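# Place cup carrier flat inside a standing paper bag

## Task

Get the cup carrier inside the paper bag, resting flat and upright on the bag's floor, with the bag left upright and open on the table, its rim raised along the whole edge. Nothing may depend on the robot to stay that way at the end; release the carrier and move both grippers away afterwards.

## Robot and tools

Robot: two arms, left_arm and right_arm, each ending in a two-finger gripper. The fingers extend along the gripper's +z axis and close along its y axis. The reported end_effector_position is the point between the finger pads, roughly 1 cm short of the tips.

Frame: one scene frame for both arms. Origin sits on the table surface midway between the arms; +x points out across the table, +z up, and left_arm is on the +y side. The arm names do not correspond to left or right in the camera pictures. Positions are in metres; orientations are quaternions written w first (qw, qx, qy, qz). Reported hand positions may be somewhat off, more so at long reach, and arms often stop a centimetre or more short of the command, usually too low.

The 16-number row: every motion uses one flat list of 16 numbers covering both arms together: x, y, z, qw, qx, qy, qz, opening for left_arm, then the same eight for right_arm. x, y, z and the quaternion are an absolute target pose for that gripper in the scene frame, not an offset. Opening runs from -1 (closed) to +1 (fully open, 0.094 m). An arm meant to stay still should be given its full pose from the last result before it stopped, repeated unchanged, plus its desired opening. To keep a gripper's orientation fixed, reuse the same commanded quaternion rather than copying the slightly drifted reported one.

Tools:
- execute_actions {actions, pictures}. actions is a list holding at most one item. An empty list just returns the current state. An action item is {"rows": [[16 numbers], ...], "steps": n} with 1 to 15 rows and steps up to 15 (default 15); each row drives one control step of 1/30 s, and the final row repeats if steps exceed the rows. A wait item is {"steps": n} with n up to 300, counted from the previous result, so thinking time eats into it. A call rejected because a target is over 0.6 m from that arm's last reported position (along any gripper axis) sends nothing. pictures (true/false) toggles images; by default they are included.
- move {target, speed}. target is one 16-number row as above. Each gripper travels a straight path to its pose; both finish together, lasting 0.5 to 10 s (cut off at 10 s if longer). speed is the path's top speed in m/s, 0.002 to 0.5, default 0.25; rotation is capped at twice that in rad/s. Openings are applied at the start. Paths ignore obstacles and the other arm; the real gripper trails the path and may overshoot the speed, especially with a nearly straight arm. Faster contact hits harder, and a target set deeper past contact presses harder.
- wait {seconds}: 0 to 10 s of simulation with no new command.
- zoom_image {camera, region}: enlarged view of a camera's last image; region [x0, y0, x1, y1] in pixels, top-left origin, at most 504 by 504. Cameras: cam_head_left, cam_head_right, cam_high, cam_low, cam_left_wrist, cam_right_wrist, each 672x504.
- finished_scene {scene}: ends the given scene (1 or 2) permanently and reports if the goal was met.

Controller behaviour: at each step the commanded pose is limited to 70 mm and 16 degrees from the measured pose, then solved by damped inverse kinematics with position favoured over orientation. After an action ends an arm continues only to its last clipped pose, so a distant target may need several calls. Elbows never fully straighten. Joint ranges (rad): waist -2.618 to 3.054, shoulder 0 to 3.142, elbow 0 to 3.142, wrist pitch -1.571 to 1.571, wrist yaw -1.571 to 1.571, wrist roll -2.094 to 2.094.

Reading results: the state line lists each arm's pose as left_arm: ... | right_arm: .... grip_measured is the finger opening on the command scale; the last Joint positions entry is the opening in metres. Readings can be off by about 1 mm per gripper. To hold something, command about 0.03 below grip_measured (less for a lighter grip); pads push up to roughly 50 to 62 N, less on very thin parts. A move adds a "move:" line: done, off_target, moving, held or fault, plus limits such as paced (pose clipped) or held (safety check blocked steps; motion may then lurch fast), and each gripper's distance from its target. HELD marks steps not sent. "pose unreachable" means the clearance check altered or blocked that arm's command. "Hand target" shows where the controller is currently steering each gripper. Joint torque readings carry offsets and noise. MOTOR HOT appears at 75 °C; at 90 °C that arm halts for 10 s, and at 100 °C it goes limp and falls (OVER-TEMPERATURE FAULT), so avoid long heavy holds.

Cautions: the scene keeps running while you think. Occasional tugs on held items or pushes on loose ones can happen. Never let rigid objects leave the table, avoid arm-to-arm collisions or pressing, and avoid drops, slips, slams and hard pushes. Move smoothly, finish with the carrier resting on its own, open the gripper and withdraw.

Each tool is called as name(argument=value, ...), one argument or row to a line, values as JSON.

## Session

execute_actions(
  actions=[],
)

Scene clock: 0.00 s of 5400.00 s.
left_arm: end_effector_position=(+0.4394, +0.3905, +0.3645) grip_measured=+1.000 end_effector_quat_wxyz=(+0.421, +0.502, +0.518, +0.550) | right_arm: end_effector_position=(+0.1225, -0.4857, +0.1466) grip_measured=+1.000 end_effector_quat_wxyz=(+0.024, -0.152, +0.972, -0.179)
Joint positions: left_arm=[0.246 1.137 0.961 0.135 0.044 1.688 0.094] | right_arm=[-1.354  1.08   0.949 -1.078  0.019 -1.542  0.094]
Joint velocities: left_arm=[-0.002  0.007  0.002 -0.022  0.051 -0.037  0.   ] | right_arm=[ 0.002  0.012  0.007  0.007 -0.022  0.022  0.   ]
Joint torques (N m, as the arm reports them, + toward a larger angle): no reading
Motor temperatures (°C, as the motors report them): left_arm=[25 28 24 28 27 27] | right_arm=[27 25 27 26 25 26]
Hand target (left_arm): +0.437, +0.390, +0.375; +0.428, +0.494, +0.512, +0.556
Hand target (right_arm): +0.124, -0.486, +0.151; +0.028, -0.151, +0.971, -0.185

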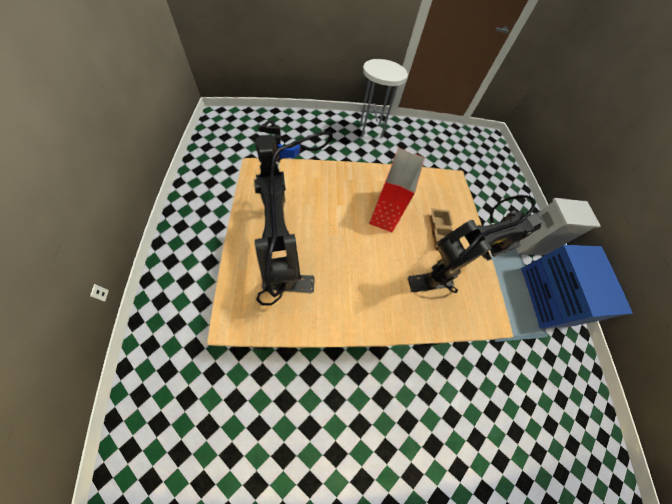

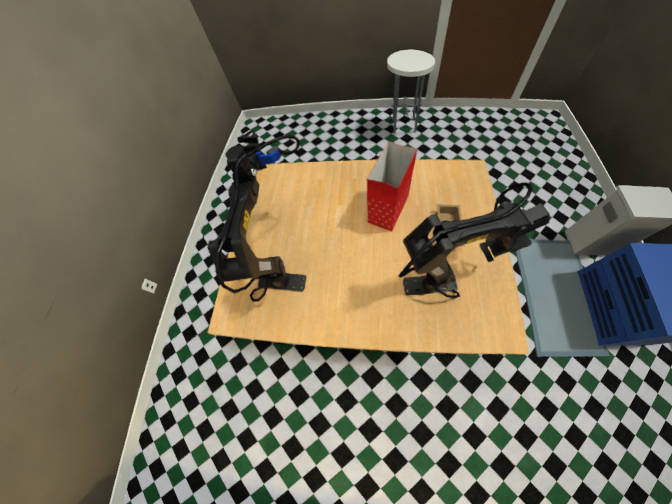

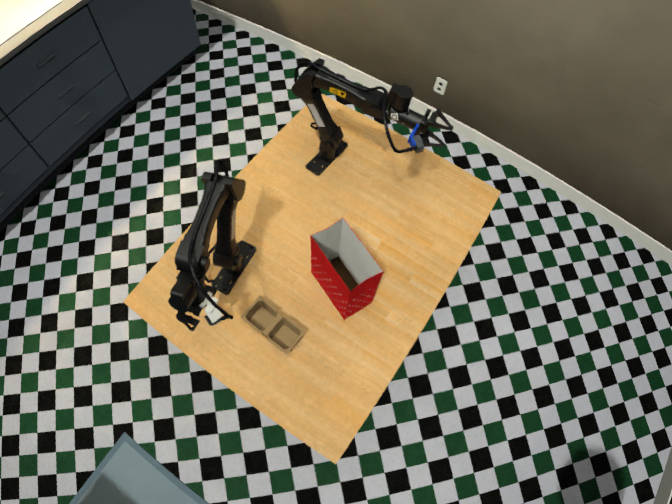

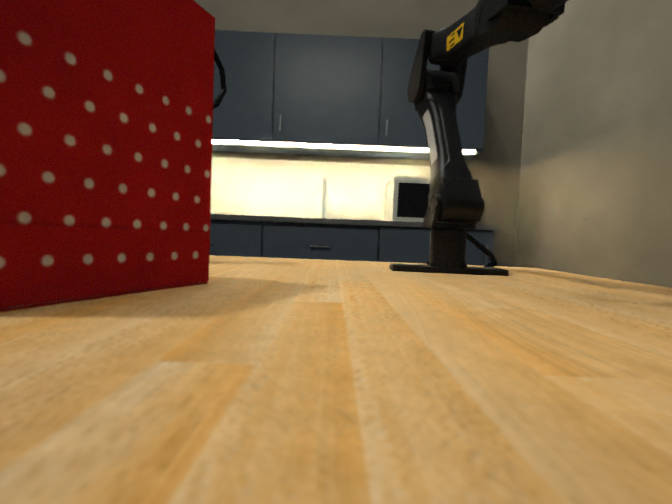

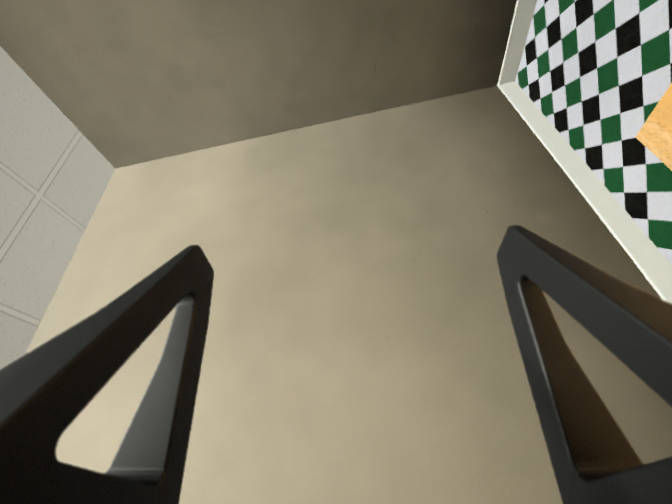

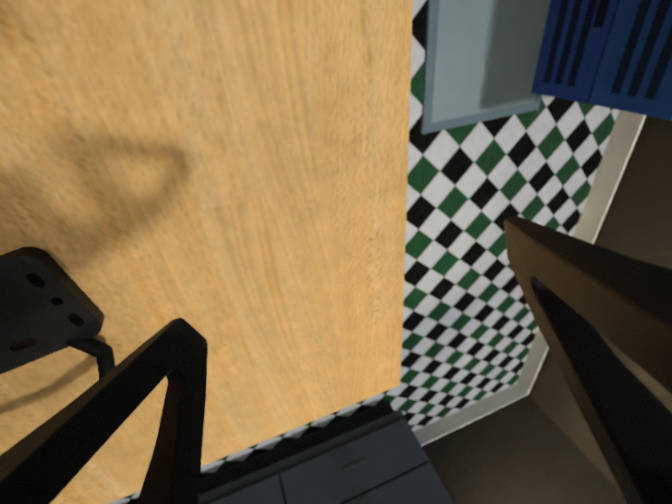

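move(
  target=[0.4394,0.3905,0.3645,0.421,0.502,0.518,0.55,1,0.285,-0.365,0.11,0,-0.676,0.737,0,0.6],
  speed=0.3,
)

zoom_image(
  camera="cam_high",
  region=[220, 190, 420, 380],
)

Scene clock: 7.17 s of 5400.00 s.
left_arm: end_effector_position=(+0.4394, +0.3905, +0.3645) grip_measured=+1.000 end_effector_quat_wxyz=(+0.421, +0.502, +0.518, +0.550) | right_arm: end_effector_position=(+0.2769, -0.3675, +0.1068) grip_measured=+0.601 end_effector_quat_wxyz=(-0.014, -0.667, +0.745, +0.000)
Joint positions: left_arm=[0.246 1.137 0.961 0.135 0.044 1.689 0.094] | right_arm=[-0.532  1.515  1.168 -1.235  0.025 -1.867  0.075]
Joint velocities: left_arm=[ 0.012  0.002 -0.007 -0.037  0.007  0.007  0.   ] | right_arm=[-0.012 -0.012  0.002 -0.051 -0.007 -0.037 -0.   ]
Joint torques (N m, as the arm reports them, + toward a larger angle): left_arm=[ 0.05 -2.99  6.99  1.95  0.01 -0.02] | right_arm=[ 0.9  -4.85  9.57 -0.04 -0.17 -0.06]
Motor temperatures (°C, as the motors report them): left_arm=[25 28 25 30 27 27] | right_arm=[27 25 27 27 25 26]
Hand target (left_arm): +0.439, +0.391, +0.365; +0.421, +0.502, +0.518, +0.550
Hand target (right_arm): +0.281, -0.363, +0.111; -0.008, -0.673, +0.739, +0.007
Off the commanded pose (left_arm): 0.000 m, 0 deg.
Off the commanded pose (right_arm): 0.009 m, 2 deg.
After step 90, 1.63 s passed at rest.
move: done

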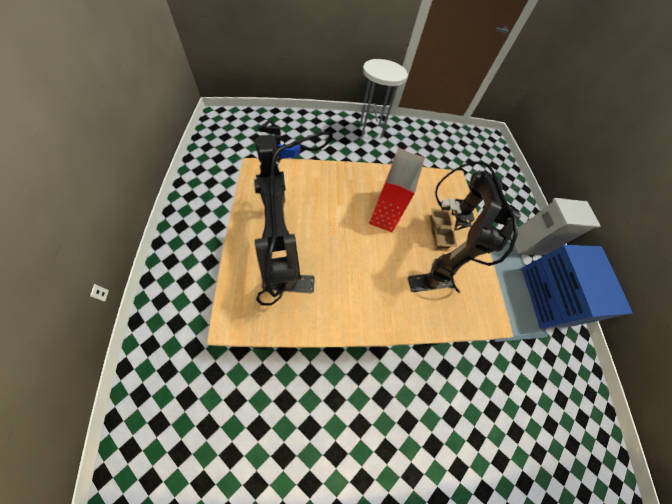

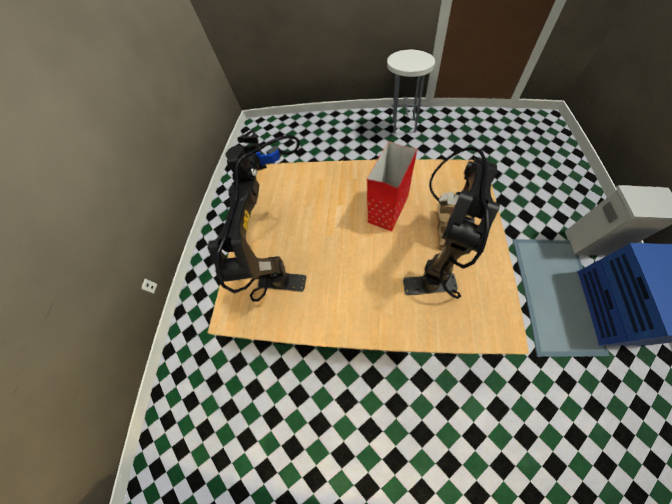

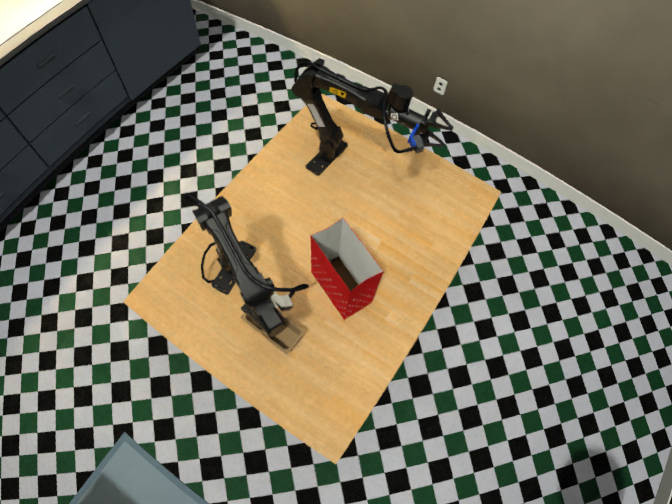

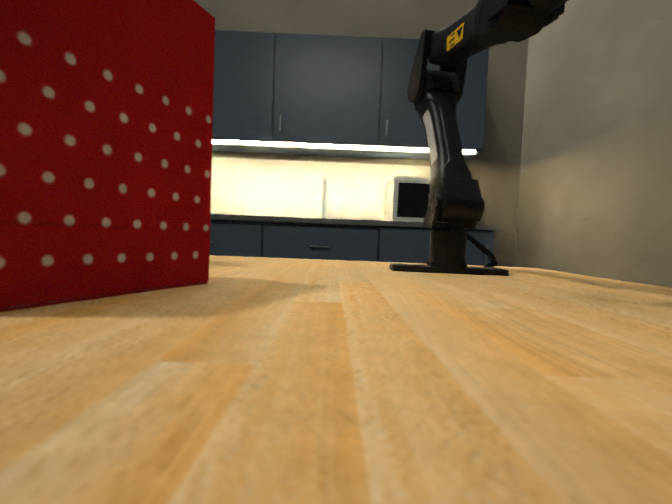

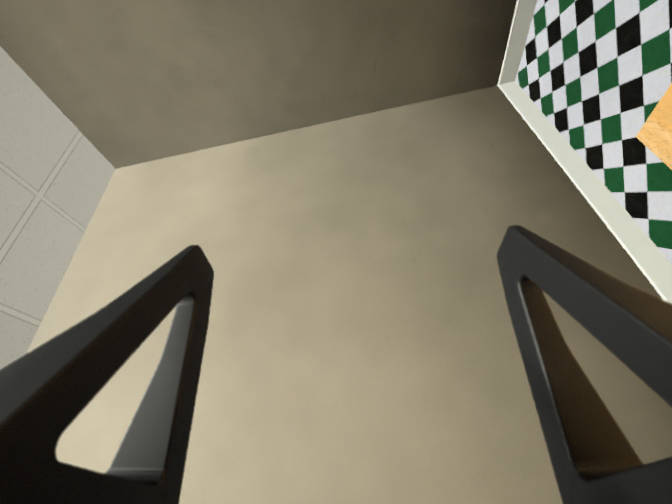

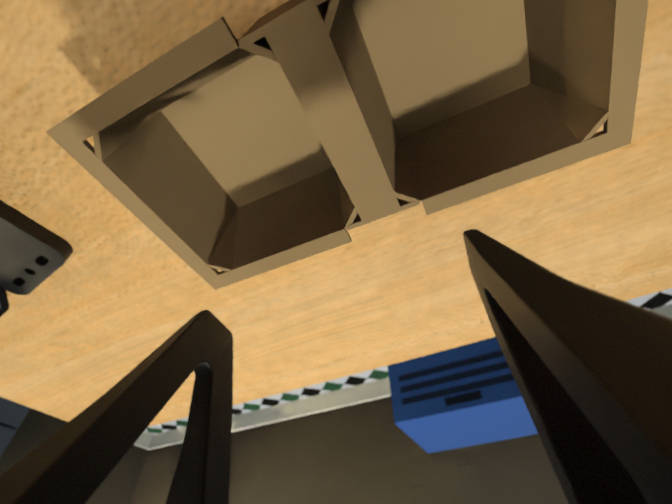

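Region (220, 190, 420, 380) of cam_high's 672x504 image, scaled by 2.520, with more detail than that image has; it fills the top 479 rows of this view, and the rest is white.

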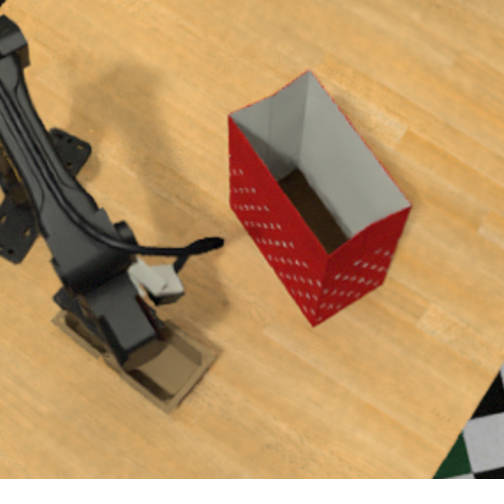

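move(
  target=[0.4394,0.3905,0.3645,0.421,0.502,0.518,0.55,1,0.302,-0.362,0.04,0,-0.695,0.719,0,0.5],
  speed=0.1,
)

Scene clock: 11.90 s of 5400.00 s.
left_arm: end_effector_position=(+0.4394, +0.3905, +0.3645) grip_measured=+1.000 end_effector_quat_wxyz=(+0.421, +0.502, +0.518, +0.550) | right_arm: end_effector_position=(+0.3000, -0.3678, +0.0454) grip_measured=+0.501 end_effector_quat_wxyz=(-0.006, -0.689, +0.725, -0.008)
Joint positions: left_arm=[0.246 1.137 0.961 0.135 0.044 1.689 0.094] | right_arm=[-0.505  1.63   1.033 -0.963  0.017 -1.899  0.071]
Joint velocities: left_arm=[-0.002 -0.012  0.002 -0.007  0.007  0.051  0.   ] | right_arm=[-0.002 -0.022  0.002  0.037 -0.007 -0.051  0.002]
Joint torques (N m, as the arm reports them, + toward a larger angle): left_arm=[-0.11 -3.08  6.89  1.93  0.03 -0.03] | right_arm=[ 1.05 -5.85  5.52  0.28 -0.18 -0.06]
Motor temperatures (°C, as the motors report them): left_arm=[25 28 25 31 27 27] | right_arm=[27 25 28 27 26 26]
Hand target (left_arm): +0.439, +0.391, +0.364; +0.421, +0.502, +0.518, +0.550
Hand target (right_arm): +0.301, -0.362, +0.040; +0.000, +0.695, -0.719, -0.000
Off the commanded pose (left_arm): 0.000 m, 0 deg.
Off the commanded pose (right_arm): 0.008 m, 1 deg.
After step 90, 0.47 s passed at rest.
move: done

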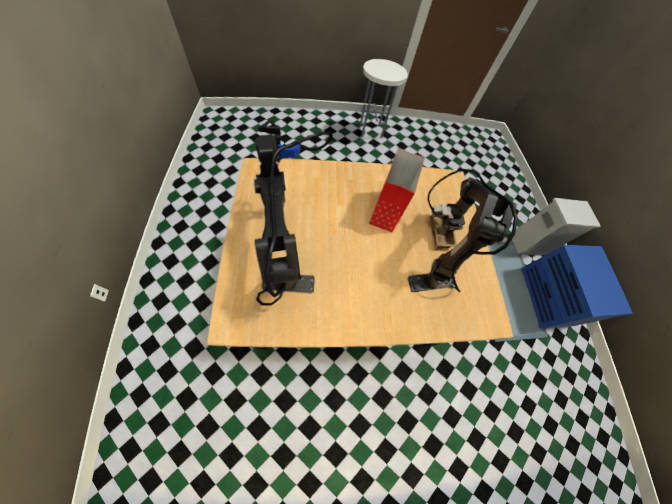

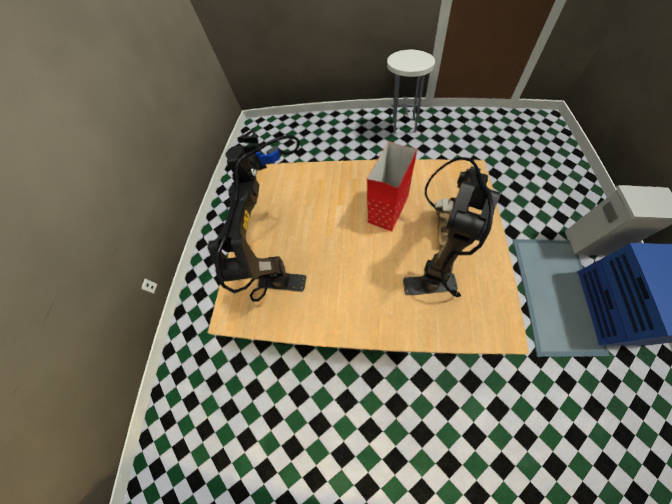

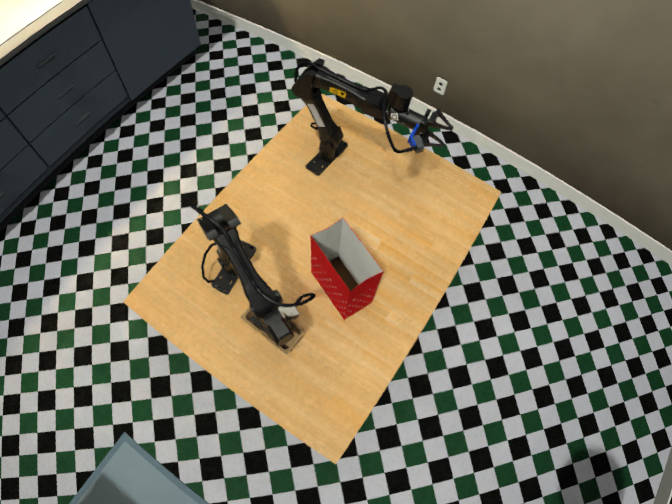

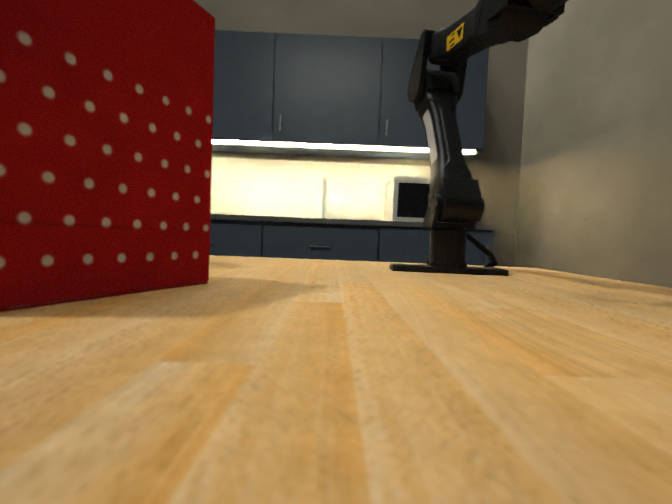

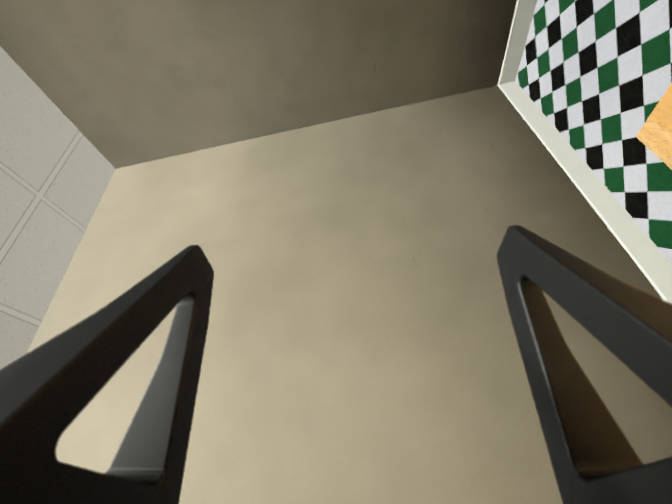

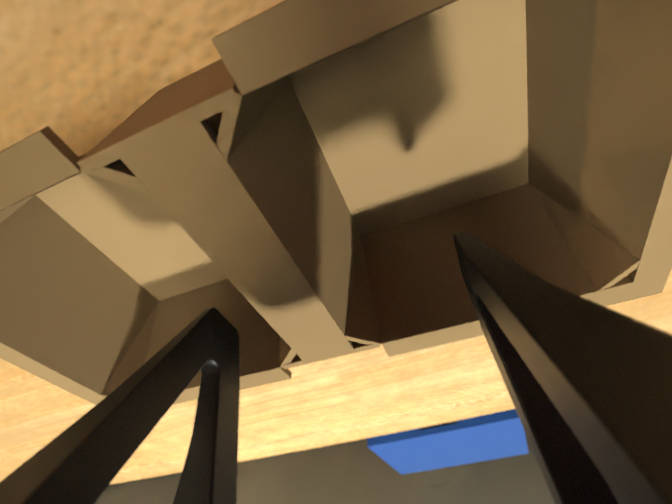

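move(
  target=[0.4394,0.3905,0.3645,0.421,0.502,0.518,0.55,1,0.256,-0.378,0.028,0,-0.695,0.719,0,0.5],
  speed=0.002,
)

Scene clock: 25.53 s of 5400.00 s.
left_arm: end_effector_position=(+0.4394, +0.3905, +0.3645) grip_measured=+1.000 end_effector_quat_wxyz=(+0.421, +0.502, +0.518, +0.550) | right_arm: end_effector_position=(+0.2832, -0.3705, +0.0351) grip_measured=+0.501 end_effector_quat_wxyz=(-0.011, -0.693, +0.720, +0.004)
Joint positions: left_arm=[0.246 1.137 0.961 0.135 0.044 1.69  0.094] | right_arm=[-0.539  1.615  0.972 -0.943  0.017 -1.946  0.071]
Joint velocities: left_arm=[-0.007 -0.017  0.012 -0.037  0.022 -0.066  0.   ] | right_arm=[-0.007  0.002 -0.012  0.139  0.007  0.037  0.   ]
Joint torques (N m, as the arm reports them, + toward a larger angle): left_arm=[-0.02 -3.04  6.87  1.97  0.03 -0.03] | right_arm=[-1.08 -8.95  5.02  0.24 -0.08 -0.05]
Motor temperatures (°C, as the motors report them): left_arm=[25 28 26 33 27 27] | right_arm=[27 26 28 26 26 26]
Hand target (left_arm): +0.439, +0.391, +0.364; +0.421, +0.502, +0.518, +0.550
Hand target (right_arm): +0.282, -0.372, +0.038; +0.003, +0.691, -0.723, +0.005
Off the commanded pose (left_arm): 0.000 m, 0 deg.
Off the commanded pose (right_arm): 0.029 m, 1 deg.
After step 90, 0.43 s passed at rest.
move: off_target (right_arm; path cut at 10 s)

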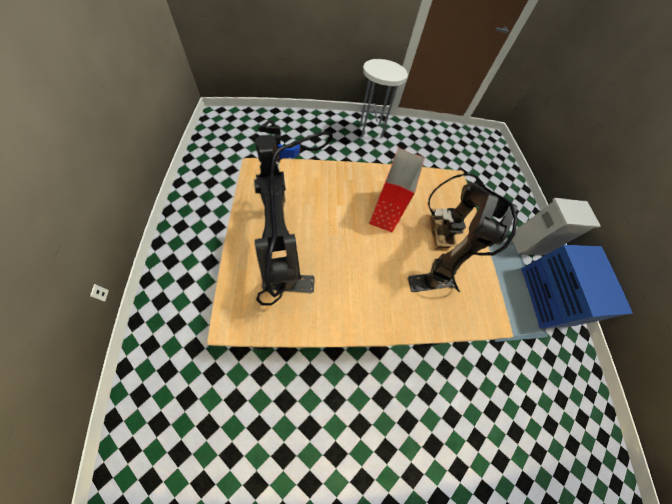

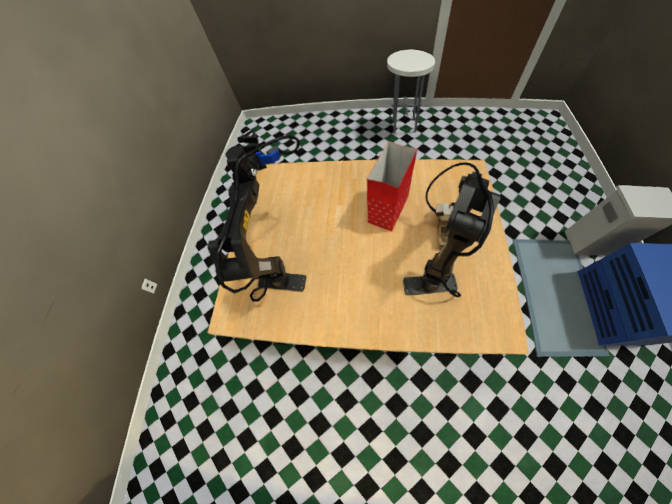

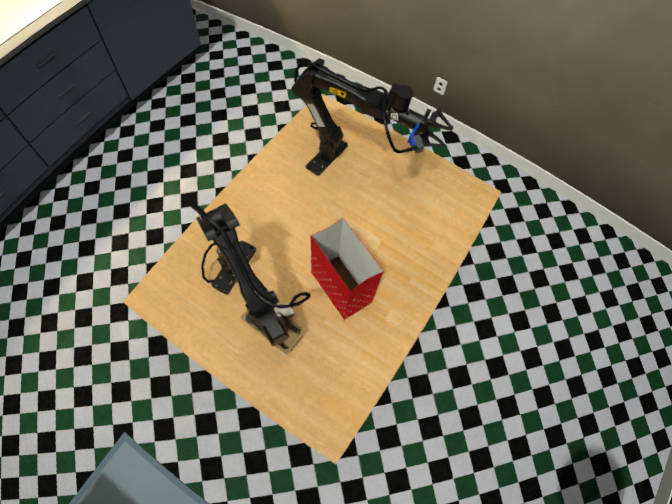

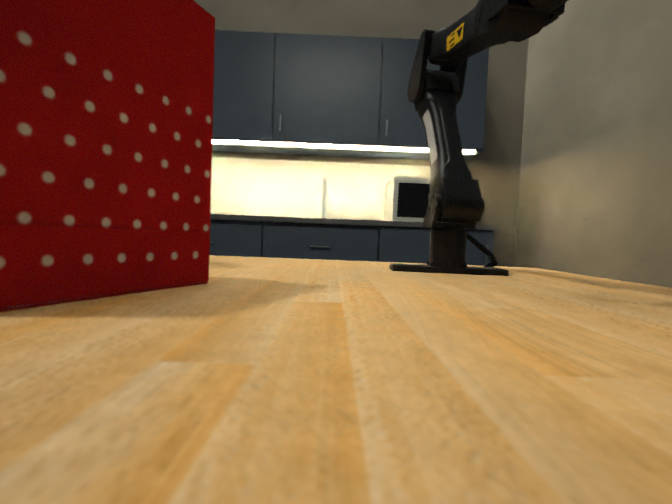

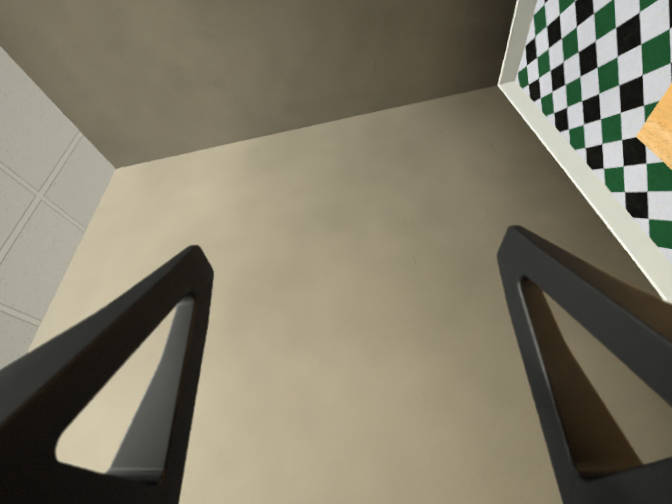

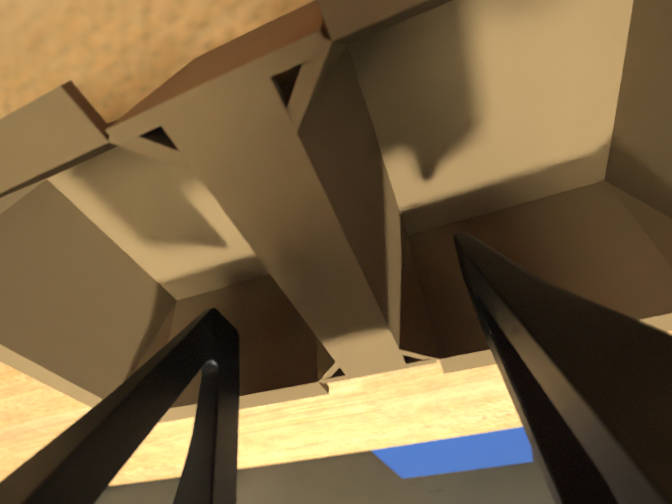

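That move had a wrong x target and speed, which cost 10 s but disturbed nothing. Re-centring and gripping now.

move(
  target=[0.4394,0.3905,0.3645,0.421,0.502,0.518,0.55,1,0.293,-0.378,0.031,0,-0.695,0.719,0,0.2],
  speed=0.05,
)

move(
  target=[0.4394,0.3905,0.3645,0.421,0.502,0.518,0.55,1,0.293,-0.378,0.031,0,-0.695,0.719,0,-0.58],
)

Scene clock: 29.60 s of 5400.00 s.
left_arm: end_effector_position=(+0.4394, +0.3905, +0.3645) grip_measured=+1.000 end_effector_quat_wxyz=(+0.421, +0.502, +0.517, +0.550) | right_arm: end_effector_position=(+0.2848, -0.3742, +0.0293) grip_measured=+0.201 end_effector_quat_wxyz=(-0.011, -0.697, +0.717, +0.005)
Joint positions: left_arm=[0.246 1.137 0.961 0.135 0.044 1.69  0.094] | right_arm=[-0.549  1.639  0.972 -0.923  0.017 -1.965  0.056]
Joint velocities: left_arm=[-0.012 -0.002 -0.012 -0.022 -0.007 -0.007  0.   ] | right_arm=[ 0.007 -0.022 -0.007  0.022 -0.007  0.037 -0.001]
Joint torques (N m, as the arm reports them, + toward a larger angle): left_arm=[ 0.01 -3.12  7.01  1.96  0.01 -0.02] | right_arm=[-1.02 -5.49  8.55  0.2  -0.17 -0.08]
Motor temperatures (°C, as the motors report them): left_arm=[25 28 26 33 27 27] | right_arm=[27 26 28 26 26 26]
Hand target (left_arm): +0.439, +0.391, +0.364; +0.421, +0.502, +0.518, +0.550
Hand target (right_arm): +0.293, -0.378, +0.031; -0.000, +0.695, -0.719, +0.000
Off the commanded pose (left_arm): 0.000 m, 0 deg.
Off the commanded pose (right_arm): 0.009 m, 1 deg.
After step 90, 0.33 s passed at rest.
move: done

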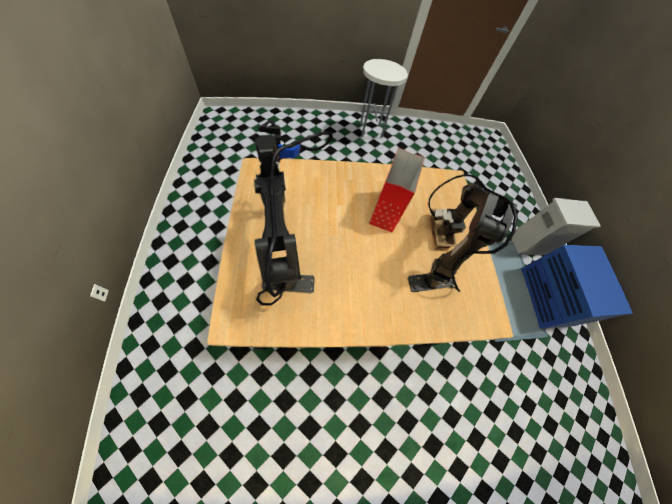

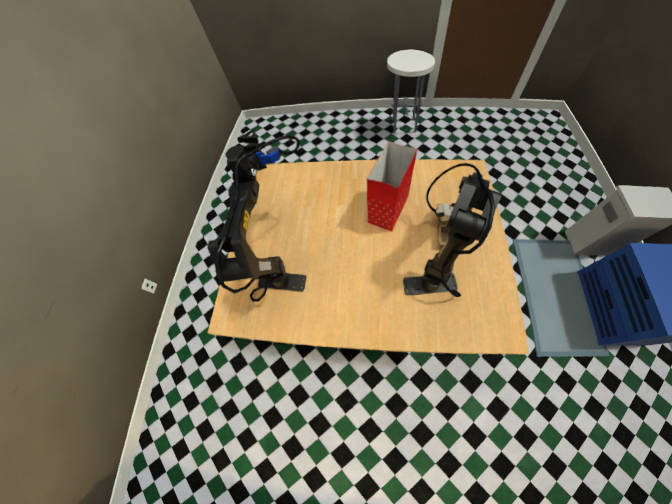

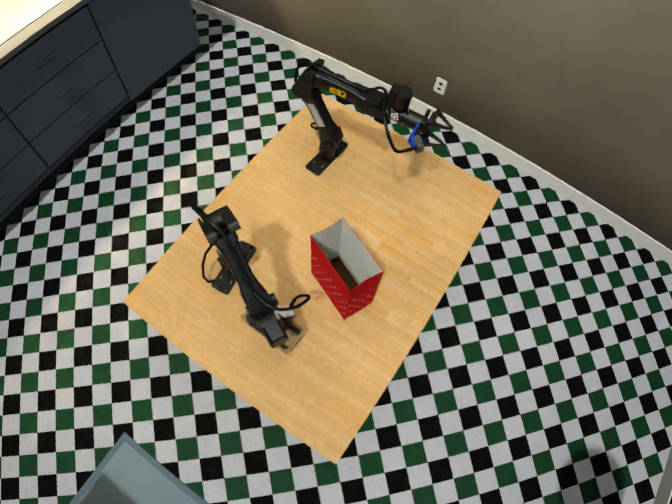

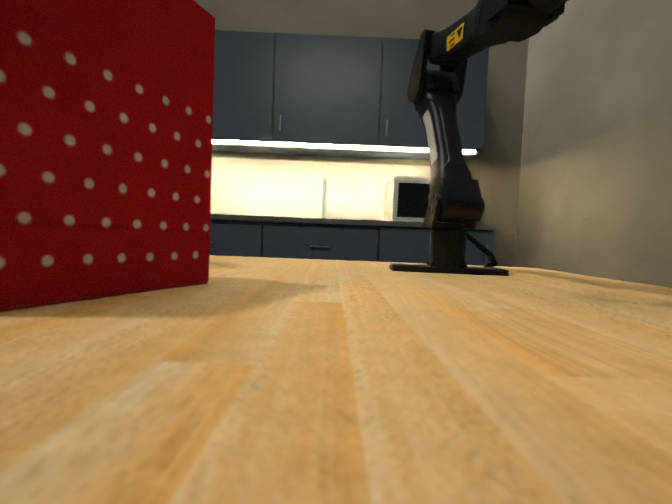

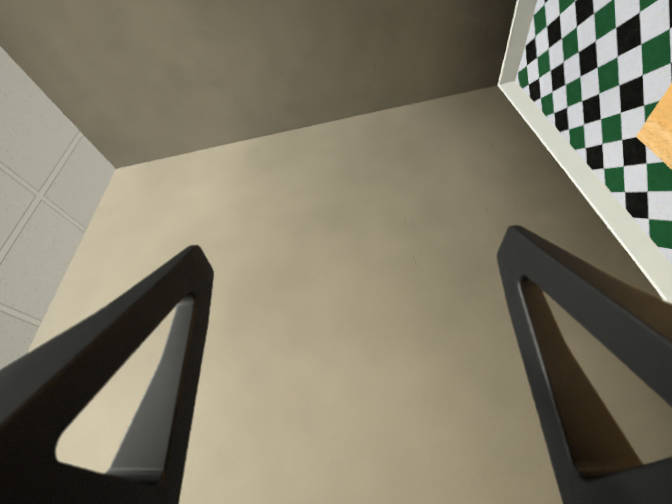

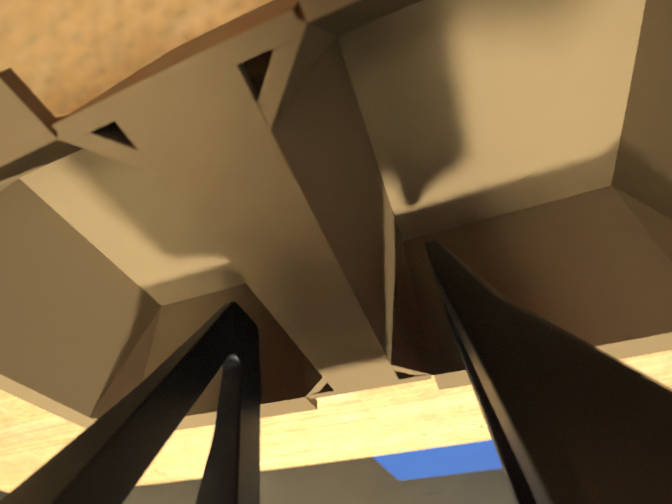

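Scene clock: 30.30 s of 5400.00 s.
left_arm: end_effector_position=(+0.4394, +0.3905, +0.3645) grip_measured=+1.000 end_effector_quat_wxyz=(+0.421, +0.502, +0.517, +0.550) | right_arm: end_effector_position=(+0.2850, -0.3743, +0.0293) grip_measured=-0.494 end_effector_quat_wxyz=(-0.011, -0.697, +0.717, +0.005)
Joint positions: left_arm=[0.246 1.137 0.961 0.135 0.044 1.69  0.094] | right_arm=[-0.549  1.639  0.972 -0.922  0.017 -1.966  0.024]
Joint velocities: left_arm=[ 0.002 -0.012  0.007 -0.007 -0.022  0.037  0.   ] | right_arm=[-0.012 -0.032 -0.002  0.007  0.007 -0.007  0.   ]
Joint torques (N m, as the arm reports them, + toward a larger angle): left_arm=[-0.05 -3.04  6.99  1.95  0.02 -0.02] | right_arm=[-1.04 -5.52  8.58  0.24 -0.18 -0.07]
Motor temperatures (°C, as the motors report them): left_arm=[25 28 26 33 27 27] | right_arm=[27 26 28 26 26 26]
Hand target (left_arm): +0.439, +0.391, +0.364; +0.421, +0.502, +0.518, +0.550
Hand target (right_arm): +0.293, -0.378, +0.031; -0.000, +0.695, -0.719, +0.000
Off the commanded pose (left_arm): 0.000 m, 0 deg.
Off the commanded pose (right_arm): 0.009 m, 1 deg.
move: done

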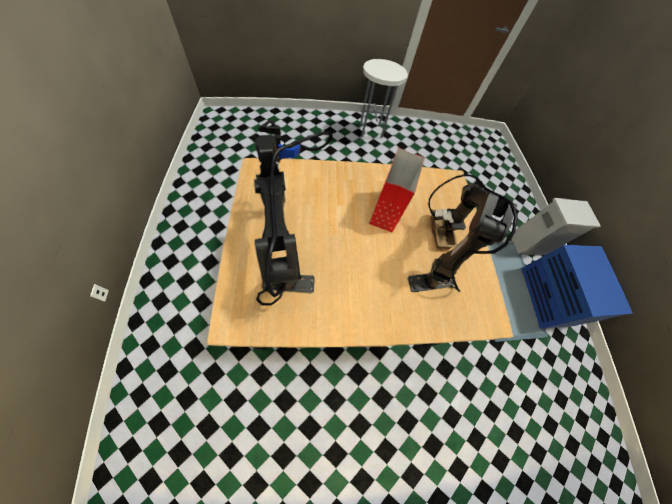

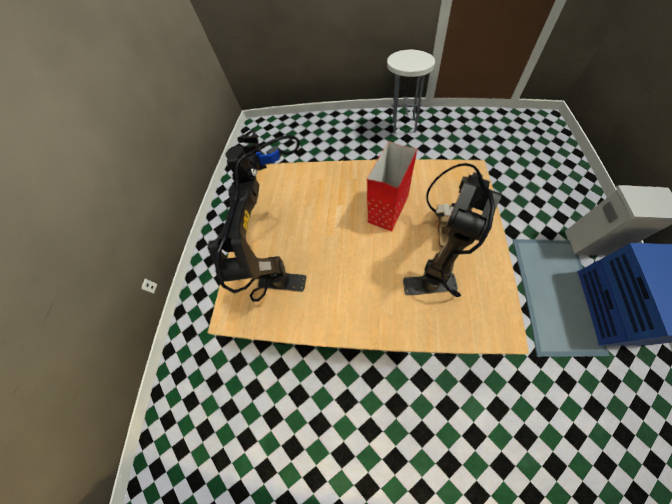

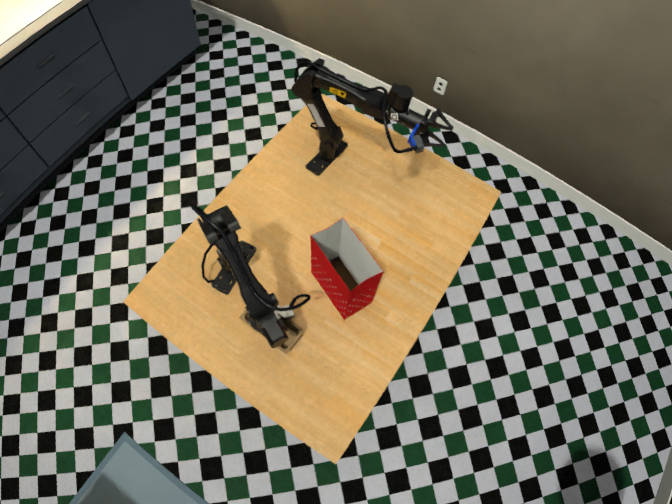

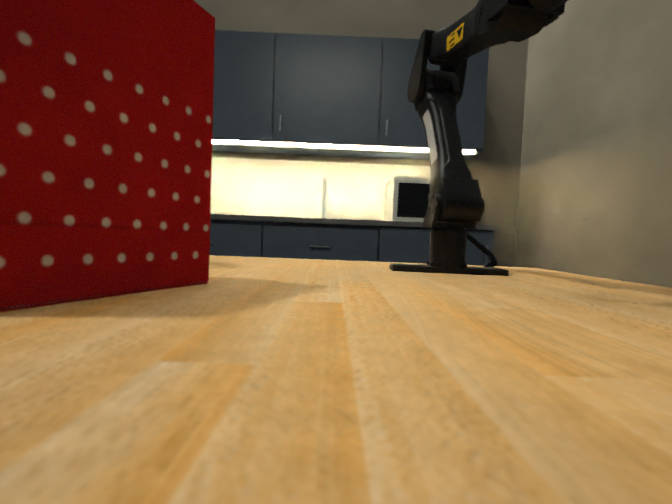

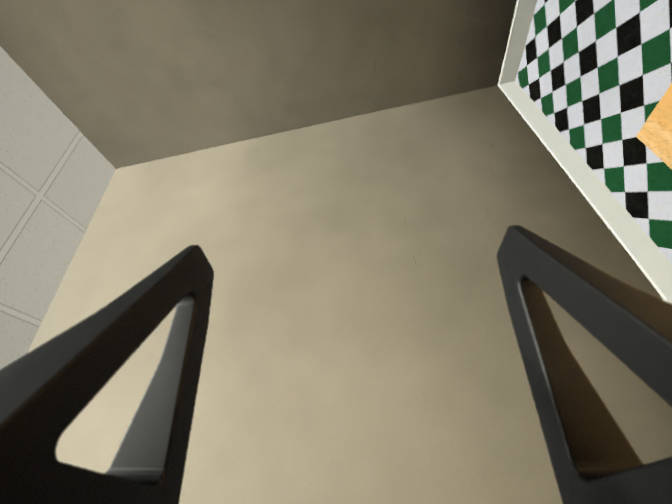

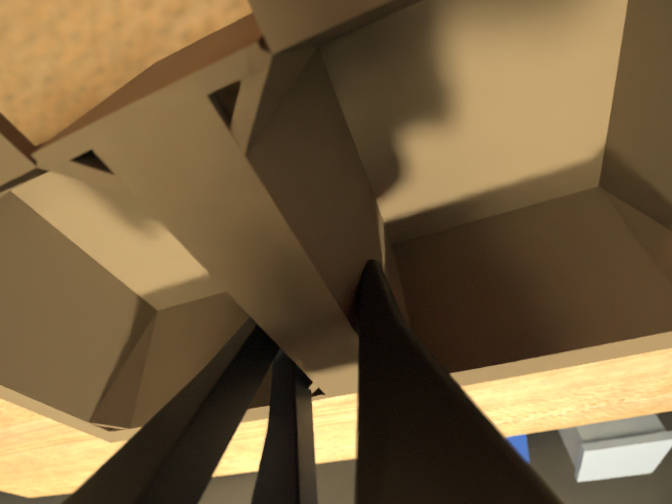

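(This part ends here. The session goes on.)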